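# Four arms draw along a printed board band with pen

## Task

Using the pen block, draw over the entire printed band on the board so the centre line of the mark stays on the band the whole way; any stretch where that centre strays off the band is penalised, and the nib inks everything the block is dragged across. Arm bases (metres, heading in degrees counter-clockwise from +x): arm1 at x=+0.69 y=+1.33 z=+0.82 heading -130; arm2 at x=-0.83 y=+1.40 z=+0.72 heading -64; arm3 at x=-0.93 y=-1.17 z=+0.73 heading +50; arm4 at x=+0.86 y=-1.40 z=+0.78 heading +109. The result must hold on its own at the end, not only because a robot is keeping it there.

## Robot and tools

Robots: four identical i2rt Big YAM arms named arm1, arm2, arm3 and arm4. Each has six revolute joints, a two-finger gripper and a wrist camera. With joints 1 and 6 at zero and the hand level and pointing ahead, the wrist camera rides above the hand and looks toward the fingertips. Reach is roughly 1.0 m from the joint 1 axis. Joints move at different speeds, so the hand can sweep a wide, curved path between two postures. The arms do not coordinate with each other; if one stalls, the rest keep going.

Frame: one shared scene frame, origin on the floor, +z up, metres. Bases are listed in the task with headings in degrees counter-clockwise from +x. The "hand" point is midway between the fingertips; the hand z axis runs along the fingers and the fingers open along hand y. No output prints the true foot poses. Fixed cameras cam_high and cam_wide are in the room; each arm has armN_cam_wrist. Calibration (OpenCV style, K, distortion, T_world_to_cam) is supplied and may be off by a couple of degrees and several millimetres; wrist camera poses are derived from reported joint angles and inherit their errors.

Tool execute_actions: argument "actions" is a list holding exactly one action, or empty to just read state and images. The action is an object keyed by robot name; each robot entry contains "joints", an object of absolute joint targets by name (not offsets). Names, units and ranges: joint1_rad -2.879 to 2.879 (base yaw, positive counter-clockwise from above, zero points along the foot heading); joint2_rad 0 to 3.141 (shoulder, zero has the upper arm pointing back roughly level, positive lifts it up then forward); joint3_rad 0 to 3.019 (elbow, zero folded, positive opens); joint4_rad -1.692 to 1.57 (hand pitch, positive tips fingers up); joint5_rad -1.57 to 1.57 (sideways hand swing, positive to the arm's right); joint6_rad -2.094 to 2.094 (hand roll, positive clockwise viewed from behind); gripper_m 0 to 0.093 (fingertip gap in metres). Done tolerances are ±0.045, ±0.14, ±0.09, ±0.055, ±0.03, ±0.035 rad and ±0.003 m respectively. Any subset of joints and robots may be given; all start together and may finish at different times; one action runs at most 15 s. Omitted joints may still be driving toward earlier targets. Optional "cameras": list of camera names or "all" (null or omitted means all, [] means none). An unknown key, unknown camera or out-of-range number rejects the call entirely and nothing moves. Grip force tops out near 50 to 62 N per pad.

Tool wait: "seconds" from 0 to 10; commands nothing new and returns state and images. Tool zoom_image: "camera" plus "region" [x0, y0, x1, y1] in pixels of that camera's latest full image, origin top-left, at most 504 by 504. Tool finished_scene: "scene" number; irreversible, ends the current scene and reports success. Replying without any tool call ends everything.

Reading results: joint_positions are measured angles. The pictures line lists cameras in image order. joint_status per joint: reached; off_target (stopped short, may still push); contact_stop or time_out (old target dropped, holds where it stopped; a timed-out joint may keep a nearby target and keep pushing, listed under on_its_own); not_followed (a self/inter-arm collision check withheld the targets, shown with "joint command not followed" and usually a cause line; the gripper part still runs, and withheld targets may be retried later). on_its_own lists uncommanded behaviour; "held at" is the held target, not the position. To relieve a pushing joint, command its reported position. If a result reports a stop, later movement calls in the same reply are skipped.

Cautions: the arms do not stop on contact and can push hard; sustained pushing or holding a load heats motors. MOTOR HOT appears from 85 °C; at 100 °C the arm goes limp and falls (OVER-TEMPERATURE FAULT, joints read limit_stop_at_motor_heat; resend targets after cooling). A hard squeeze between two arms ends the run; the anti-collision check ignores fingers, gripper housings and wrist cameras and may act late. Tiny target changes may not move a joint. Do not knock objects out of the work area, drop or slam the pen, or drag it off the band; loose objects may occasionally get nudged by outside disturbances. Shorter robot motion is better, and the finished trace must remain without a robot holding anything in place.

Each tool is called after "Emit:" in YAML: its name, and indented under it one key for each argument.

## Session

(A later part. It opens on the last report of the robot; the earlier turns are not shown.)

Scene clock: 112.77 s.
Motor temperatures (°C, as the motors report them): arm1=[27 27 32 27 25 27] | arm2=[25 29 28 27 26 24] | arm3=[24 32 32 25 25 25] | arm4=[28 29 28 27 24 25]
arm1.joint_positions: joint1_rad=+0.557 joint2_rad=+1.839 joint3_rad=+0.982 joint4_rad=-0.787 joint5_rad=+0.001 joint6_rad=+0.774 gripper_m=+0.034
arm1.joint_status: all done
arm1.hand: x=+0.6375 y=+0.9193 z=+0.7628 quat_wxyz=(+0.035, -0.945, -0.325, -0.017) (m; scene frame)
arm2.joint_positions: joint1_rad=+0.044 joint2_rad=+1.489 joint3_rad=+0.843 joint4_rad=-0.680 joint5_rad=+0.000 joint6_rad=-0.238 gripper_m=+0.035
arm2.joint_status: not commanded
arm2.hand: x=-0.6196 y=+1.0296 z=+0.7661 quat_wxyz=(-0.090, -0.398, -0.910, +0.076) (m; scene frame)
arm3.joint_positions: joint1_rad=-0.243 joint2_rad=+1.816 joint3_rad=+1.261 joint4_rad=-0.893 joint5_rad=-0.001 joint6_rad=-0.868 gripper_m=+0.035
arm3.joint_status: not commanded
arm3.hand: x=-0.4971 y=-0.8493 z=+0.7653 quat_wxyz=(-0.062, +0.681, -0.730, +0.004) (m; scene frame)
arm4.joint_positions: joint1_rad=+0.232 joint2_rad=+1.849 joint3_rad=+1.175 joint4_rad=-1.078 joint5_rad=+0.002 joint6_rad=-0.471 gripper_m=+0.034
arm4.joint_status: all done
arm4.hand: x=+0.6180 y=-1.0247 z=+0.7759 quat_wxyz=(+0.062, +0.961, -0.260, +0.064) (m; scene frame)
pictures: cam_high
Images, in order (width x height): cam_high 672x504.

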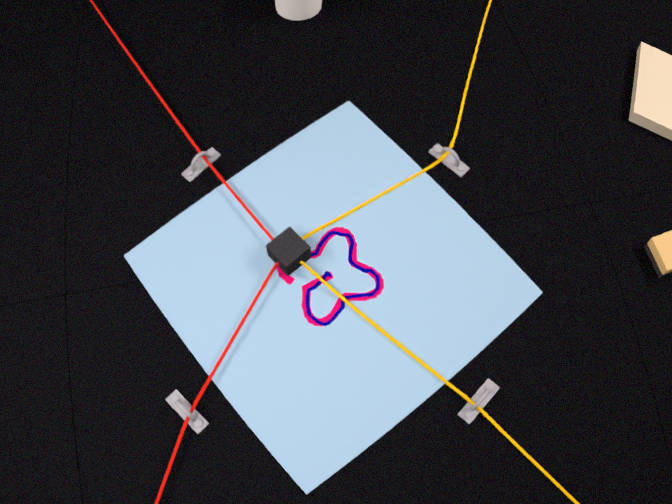

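Emit:
execute_actions:
  actions:
    - {"arm1":{"joints":{"joint4_rad":-0.856}}}
  cameras: ["cam_high"]

Emit:
zoom_image:
  camera: "cam_high"
  region: [250, 200, 410, 360]

Scene clock: 114.37 s.
Motor temperatures (°C, as the motors report them): arm1=[27 27 32 27 25 27] | arm2=[25 29 28 27 26 24] | arm3=[24 32 32 25 25 25] | arm4=[28 29 28 27 24 25]
arm1.joint_positions: joint1_rad=+0.557 joint2_rad=+1.839 joint3_rad=+0.982 joint4_rad=-0.839 joint5_rad=+0.001 joint6_rad=+0.774 gripper_m=+0.034
arm1.joint_status: all done
arm1.hand: x=+0.6392 y=+0.9318 z=+0.7641 quat_wxyz=(+0.058, -0.944, -0.324, -0.028) (m; scene frame)
arm2.joint_positions: joint1_rad=+0.044 joint2_rad=+1.489 joint3_rad=+0.843 joint4_rad=-0.680 joint5_rad=+0.000 joint6_rad=-0.238 gripper_m=+0.035
arm2.joint_status: not commanded
arm2.hand: x=-0.6196 y=+1.0296 z=+0.7661 quat_wxyz=(-0.090, -0.398, -0.910, +0.076) (m; scene frame)
arm3.joint_positions: joint1_rad=-0.243 joint2_rad=+1.816 joint3_rad=+1.261 joint4_rad=-0.893 joint5_rad=-0.001 joint6_rad=-0.868 gripper_m=+0.035
arm3.joint_status: not commanded
arm3.hand: x=-0.4971 y=-0.8493 z=+0.7653 quat_wxyz=(-0.062, +0.681, -0.730, +0.004) (m; scene frame)
arm4.joint_positions: joint1_rad=+0.232 joint2_rad=+1.849 joint3_rad=+1.175 joint4_rad=-1.078 joint5_rad=+0.002 joint6_rad=-0.471 gripper_m=+0.034
arm4.joint_status: not commanded
arm4.hand: x=+0.6180 y=-1.0247 z=+0.7759 quat_wxyz=(+0.062, +0.961, -0.260, +0.064) (m; scene frame)
pictures: cam_high
Images, in order (width x height): cam_high 672x504.

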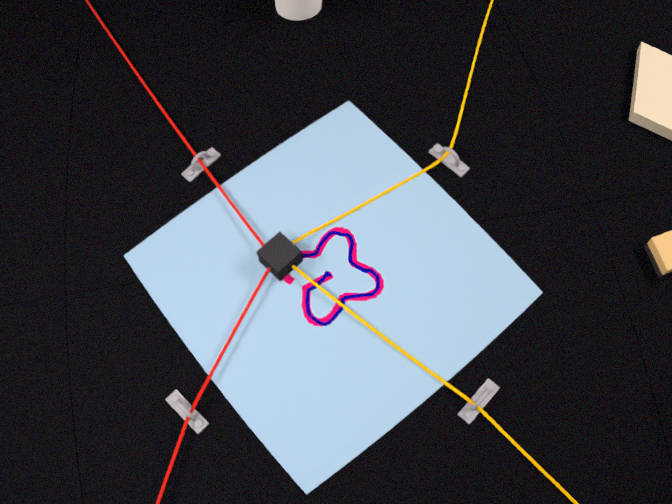

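Region (250, 200, 410, 360) of cam_high's 672x504 image, scaled by 3.150, with more detail than that image has.

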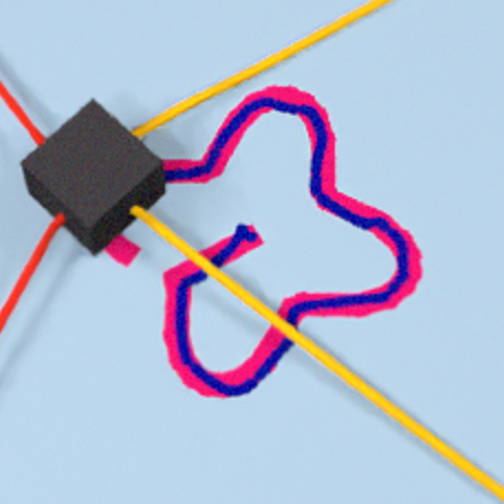

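Emit:
execute_actions:
  actions:
    - {"arm4":{"joints":{"joint4_rad":-0.88}},"arm2":{"joints":{"joint4_rad":-0.712}}}
  cameras: []

Emit:
execute_actions:
  actions:
    - {"arm2":{"joints":{"joint4_rad":-0.752}},"arm1":{"joints":{"joint4_rad":-0.908}}}
  cameras: ["cam_high"]

Emit:
zoom_image:
  camera: "cam_high"
  region: [250, 200, 410, 360]

Scene clock: 117.67 s.
Motor temperatures (°C, as the motors report them): arm1=[27 27 32 27 25 27] | arm2=[25 29 29 27 26 24] | arm3=[24 32 32 25 25 25] | arm4=[28 29 28 27 24 25]
arm1.joint_positions: joint1_rad=+0.557 joint2_rad=+1.839 joint3_rad=+0.982 joint4_rad=-0.841 joint5_rad=+0.001 joint6_rad=+0.774 gripper_m=+0.034
arm1.joint_status: not commanded
arm1.hand: x=+0.6393 y=+0.9325 z=+0.7642 quat_wxyz=(+0.059, -0.944, -0.324, -0.029) (m; scene frame)
arm2.joint_positions: joint1_rad=+0.044 joint2_rad=+1.489 joint3_rad=+0.843 joint4_rad=-0.696 joint5_rad=+0.000 joint6_rad=-0.238 gripper_m=+0.035
arm2.joint_status: all done
arm2.hand: x=-0.6214 y=+1.0329 z=+0.7652 quat_wxyz=(-0.084, -0.398, -0.911, +0.072) (m; scene frame)
arm3.joint_positions: joint1_rad=-0.243 joint2_rad=+1.816 joint3_rad=+1.261 joint4_rad=-0.893 joint5_rad=-0.001 joint6_rad=-0.868 gripper_m=+0.035
arm3.joint_status: not commanded
arm3.hand: x=-0.4971 y=-0.8493 z=+0.7653 quat_wxyz=(-0.062, +0.681, -0.730, +0.004) (m; scene frame)
arm4.joint_positions: joint1_rad=+0.232 joint2_rad=+1.849 joint3_rad=+1.175 joint4_rad=-0.896 joint5_rad=+0.002 joint6_rad=-0.471 gripper_m=+0.034
arm4.joint_status: all done
arm4.hand: x=+0.5939 y=-0.9873 z=+0.7719 quat_wxyz=(+0.001, +0.965, -0.262, -0.003) (m; scene frame)
pictures: none
No camera images: the call's "cameras" was empty. Leave "cameras" out to get every camera's image.

Scene clock: 118.30 s.
Motor temperatures (°C, as the motors report them): arm1=[27 27 31 27 25 27] | arm2=[25 29 29 27 26 24] | arm3=[24 32 32 25 25 25] | arm4=[28 29 28 27 24 25]
arm1.joint_positions: joint1_rad=+0.557 joint2_rad=+1.839 joint3_rad=+0.982 joint4_rad=-0.893 joint5_rad=+0.001 joint6_rad=+0.774 gripper_m=+0.034
arm1.joint_status: all done
arm1.hand: x=+0.6410 y=+0.9449 z=+0.7662 quat_wxyz=(+0.082, -0.942, -0.324, -0.040) (m; scene frame)
arm2.joint_positions: joint1_rad=+0.044 joint2_rad=+1.489 joint3_rad=+0.843 joint4_rad=-0.737 joint5_rad=+0.000 joint6_rad=-0.238 gripper_m=+0.035
arm2.joint_status: all done
arm2.hand: x=-0.6263 y=+1.0416 z=+0.7632 quat_wxyz=(-0.067, -0.399, -0.912, +0.059) (m; scene frame)
arm3.joint_positions: joint1_rad=-0.243 joint2_rad=+1.816 joint3_rad=+1.261 joint4_rad=-0.893 joint5_rad=-0.001 joint6_rad=-0.868 gripper_m=+0.035
arm3.joint_status: not commanded
arm3.hand: x=-0.4971 y=-0.8493 z=+0.7653 quat_wxyz=(-0.062, +0.681, -0.730, +0.004) (m; scene frame)
arm4.joint_positions: joint1_rad=+0.232 joint2_rad=+1.849 joint3_rad=+1.175 joint4_rad=-0.896 joint5_rad=+0.002 joint6_rad=-0.471 gripper_m=+0.034
arm4.joint_status: not commanded
arm4.hand: x=+0.5939 y=-0.9873 z=+0.7719 quat_wxyz=(+0.001, +0.965, -0.262, -0.003) (m; scene frame)
pictures: cam_high
Images, in order (width x height): cam_high 672x504.

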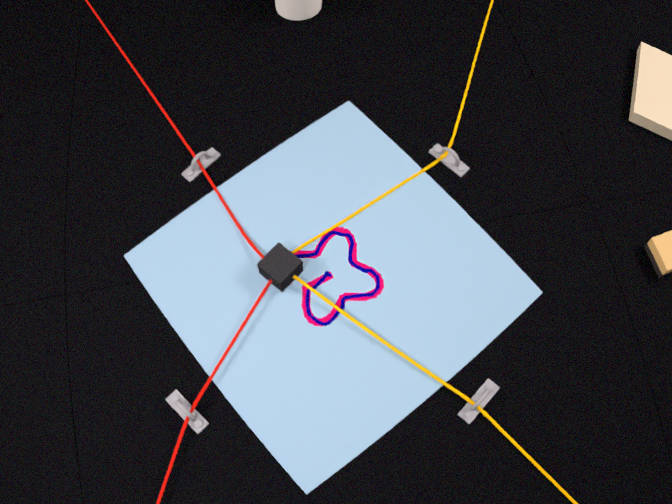

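Region (250, 200, 410, 360) of cam_high's 672x504 image, scaled by 3.150, with more detail than that image has.

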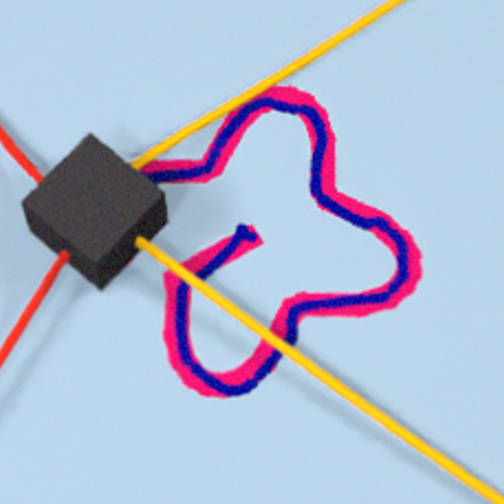

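Emit:
execute_actions:
  actions:
    - {"arm2":{"joints":{"joint4_rad":-0.82}},"arm1":{"joints":{"joint4_rad":-0.92}}}
  cameras: ["cam_high"]

Emit:
zoom_image:
  camera: "cam_high"
  region: [250, 200, 410, 360]

Scene clock: 123.20 s.
Motor temperatures (°C, as the motors report them): arm1=[27 27 31 27 25 27] | arm2=[25 29 29 27 26 24] | arm3=[24 32 32 25 25 25] | arm4=[28 29 29 27 24 25]
arm1.joint_positions: joint1_rad=+0.557 joint2_rad=+1.839 joint3_rad=+0.982 joint4_rad=-0.909 joint5_rad=+0.001 joint6_rad=+0.774 gripper_m=+0.034
arm1.joint_status: all done
arm1.hand: x=+0.6415 y=+0.9488 z=+0.7670 quat_wxyz=(+0.089, -0.941, -0.323, -0.044) (m; scene frame)
arm2.joint_positions: joint1_rad=+0.044 joint2_rad=+1.489 joint3_rad=+0.843 joint4_rad=-0.801 joint5_rad=+0.000 joint6_rad=-0.238 gripper_m=+0.035
arm2.joint_status: all done
arm2.hand: x=-0.6339 y=+1.0552 z=+0.7609 quat_wxyz=(-0.042, -0.401, -0.914, +0.040) (m; scene frame)
arm3.joint_positions: joint1_rad=-0.243 joint2_rad=+1.816 joint3_rad=+1.261 joint4_rad=-0.893 joint5_rad=-0.001 joint6_rad=-0.868 gripper_m=+0.035
arm3.joint_status: not commanded
arm3.hand: x=-0.4971 y=-0.8493 z=+0.7653 quat_wxyz=(-0.062, +0.681, -0.730, +0.004) (m; scene frame)
arm4.joint_positions: joint1_rad=+0.232 joint2_rad=+1.849 joint3_rad=+1.175 joint4_rad=-0.896 joint5_rad=+0.002 joint6_rad=-0.471 gripper_m=+0.034
arm4.joint_status: not commanded
arm4.hand: x=+0.5939 y=-0.9873 z=+0.7719 quat_wxyz=(+0.001, +0.965, -0.262, -0.003) (m; scene frame)
pictures: cam_high
Images, in order (width x height): cam_high 672x504.

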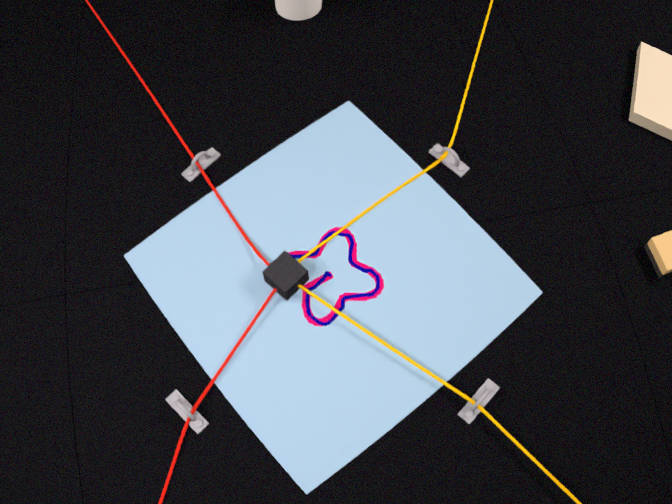

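Region (250, 200, 410, 360) of cam_high's 672x504 image, scaled by 3.150, with more detail than that image has.

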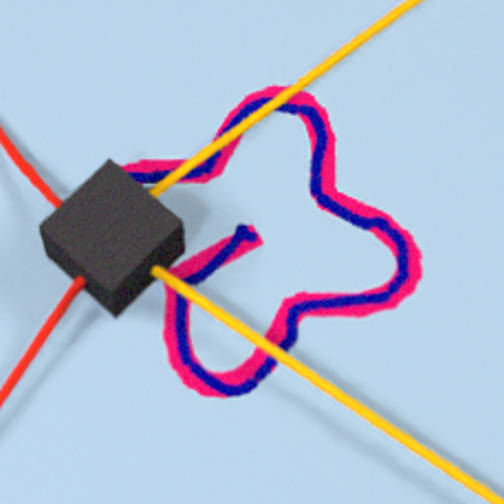

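Emit:
execute_actions:
  actions:
    - {"arm3":{"joints":{"joint4_rad":-0.97}},"arm1":{"joints":{"joint4_rad":-0.85}}}
  cameras: ["cam_high"]

Emit:
zoom_image:
  camera: "cam_high"
  region: [250, 200, 410, 360]

Scene clock: 132.43 s.
Motor temperatures (°C, as the motors report them): arm1=[27 27 31 27 25 27] | arm2=[25 29 29 27 26 24] | arm3=[24 32 32 25 25 25] | arm4=[28 30 29 27 24 25]
arm1.joint_positions: joint1_rad=+0.557 joint2_rad=+1.839 joint3_rad=+0.982 joint4_rad=-0.858 joint5_rad=+0.001 joint6_rad=+0.774 gripper_m=+0.034
arm1.joint_status: all done
arm1.hand: x=+0.6398 y=+0.9364 z=+0.7648 quat_wxyz=(+0.066, -0.943, -0.324, -0.032) (m; scene frame)
arm2.joint_positions: joint1_rad=+0.044 joint2_rad=+1.489 joint3_rad=+0.843 joint4_rad=-0.803 joint5_rad=+0.000 joint6_rad=-0.238 gripper_m=+0.035
arm2.joint_status: not commanded
arm2.hand: x=-0.6341 y=+1.0556 z=+0.7609 quat_wxyz=(-0.041, -0.401, -0.915, +0.039) (m; scene frame)
arm3.joint_positions: joint1_rad=-0.243 joint2_rad=+1.816 joint3_rad=+1.261 joint4_rad=-0.957 joint5_rad=-0.001 joint6_rad=-0.868 gripper_m=+0.035
arm3.joint_status: all done
arm3.hand: x=-0.5097 y=-0.8585 z=+0.7639 quat_wxyz=(-0.030, +0.682, -0.731, +0.001) (m; scene frame)
arm4.joint_positions: joint1_rad=+0.232 joint2_rad=+1.849 joint3_rad=+1.175 joint4_rad=-0.896 joint5_rad=+0.002 joint6_rad=-0.471 gripper_m=+0.034
arm4.joint_status: not commanded
arm4.hand: x=+0.5939 y=-0.9873 z=+0.7719 quat_wxyz=(+0.001, +0.965, -0.262, -0.003) (m; scene frame)
pictures: cam_high
Images, in order (width x height): cam_high 672x504.

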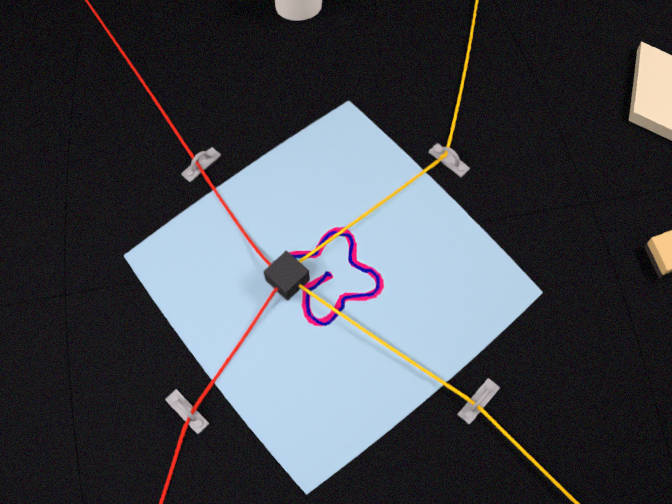

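Region (250, 200, 410, 360) of cam_high's 672x504 image, scaled by 3.150, with more detail than that image has.

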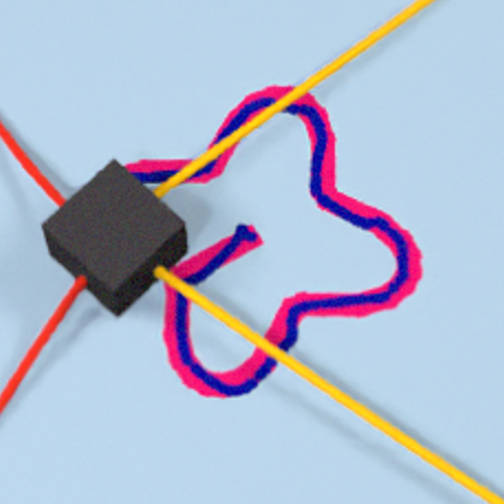

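Nib ≈(121,253). A last small pull.

Emit:
execute_actions:
  actions:
    - {"arm3":{"joints":{"joint4_rad":-0.98}},"arm2":{"joints":{"joint4_rad":-0.838}}}
  cameras: ["cam_high"]

Emit:
zoom_image:
  camera: "cam_high"
  region: [250, 200, 410, 360]

Scene clock: 134.13 s.
Motor temperatures (°C, as the motors report them): arm1=[27 27 31 27 25 27] | arm2=[25 29 29 27 26 24] | arm3=[24 32 32 25 25 25] | arm4=[28 30 29 27 24 25]
arm1.joint_positions: joint1_rad=+0.557 joint2_rad=+1.839 joint3_rad=+0.982 joint4_rad=-0.858 joint5_rad=+0.001 joint6_rad=+0.774 gripper_m=+0.034
arm1.joint_status: not commanded
arm1.hand: x=+0.6398 y=+0.9364 z=+0.7648 quat_wxyz=(+0.066, -0.943, -0.324, -0.032) (m; scene frame)
arm2.joint_positions: joint1_rad=+0.044 joint2_rad=+1.489 joint3_rad=+0.843 joint4_rad=-0.819 joint5_rad=+0.000 joint6_rad=-0.238 gripper_m=+0.035
arm2.joint_status: all done
arm2.hand: x=-0.6360 y=+1.0591 z=+0.7604 quat_wxyz=(-0.035, -0.401, -0.915, +0.034) (m; scene frame)
arm3.joint_positions: joint1_rad=-0.243 joint2_rad=+1.816 joint3_rad=+1.261 joint4_rad=-0.967 joint5_rad=-0.001 joint6_rad=-0.868 gripper_m=+0.035
arm3.joint_status: all done
arm3.hand: x=-0.5116 y=-0.8600 z=+0.7638 quat_wxyz=(-0.025, +0.682, -0.731, +0.000) (m; scene frame)
arm4.joint_positions: joint1_rad=+0.232 joint2_rad=+1.849 joint3_rad=+1.175 joint4_rad=-0.896 joint5_rad=+0.002 joint6_rad=-0.471 gripper_m=+0.034
arm4.joint_status: not commanded
arm4.hand: x=+0.5939 y=-0.9873 z=+0.7719 quat_wxyz=(+0.001, +0.965, -0.262, -0.003) (m; scene frame)
pictures: cam_high
Images, in order (width x height): cam_high 672x504.

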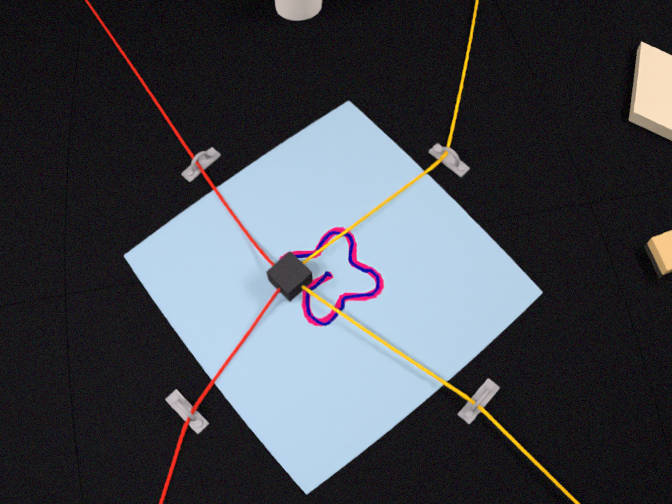

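Region (250, 200, 410, 360) of cam_high's 672x504 image, scaled by 3.150, with more detail than that image has.

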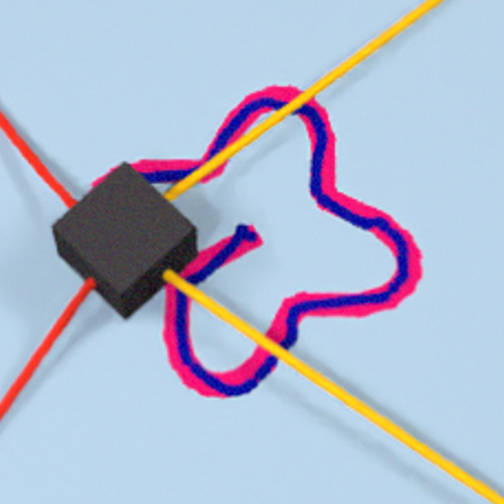

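Emit:
execute_actions:
  actions:
    - {"arm3":{"joints":{"joint4_rad":-0.9}},"arm2":{"joints":{"joint4_rad":-0.76}}}
  cameras: []

Emit:
finished_scene:
  scene: 1

Scene clock: 136.37 s.
Motor temperatures (°C, as the motors report them): arm1=[27 27 31 27 25 27] | arm2=[25 29 29 27 26 24] | arm3=[24 33 32 25 25 25] | arm4=[28 30 29 27 24 25]
arm1.joint_positions: joint1_rad=+0.557 joint2_rad=+1.839 joint3_rad=+0.982 joint4_rad=-0.858 joint5_rad=+0.001 joint6_rad=+0.774 gripper_m=+0.034
arm1.joint_status: not commanded
arm1.hand: x=+0.6398 y=+0.9364 z=+0.7648 quat_wxyz=(+0.066, -0.943, -0.324, -0.032) (m; scene frame)
arm2.joint_positions: joint1_rad=+0.044 joint2_rad=+1.489 joint3_rad=+0.843 joint4_rad=-0.778 joint5_rad=+0.000 joint6_rad=-0.238 gripper_m=+0.035
arm2.joint_status: all done
arm2.hand: x=-0.6311 y=+1.0503 z=+0.7616 quat_wxyz=(-0.051, -0.400, -0.914, +0.047) (m; scene frame)
arm3.joint_positions: joint1_rad=-0.243 joint2_rad=+1.816 joint3_rad=+1.261 joint4_rad=-0.913 joint5_rad=-0.001 joint6_rad=-0.868 gripper_m=+0.035
arm3.joint_status: all done
arm3.hand: x=-0.5010 y=-0.8522 z=+0.7648 quat_wxyz=(-0.052, +0.681, -0.730, +0.003) (m; scene frame)
arm4.joint_positions: joint1_rad=+0.232 joint2_rad=+1.849 joint3_rad=+1.175 joint4_rad=-0.896 joint5_rad=+0.002 joint6_rad=-0.471 gripper_m=+0.034
arm4.joint_status: not commanded
arm4.hand: x=+0.5939 y=-0.9873 z=+0.7719 quat_wxyz=(+0.001, +0.965, -0.262, -0.003) (m; scene frame)
pictures: none
No camera images: the call's "cameras" was empty. Leave "cameras" out to get every camera's image.

The scene is finished: the task was done.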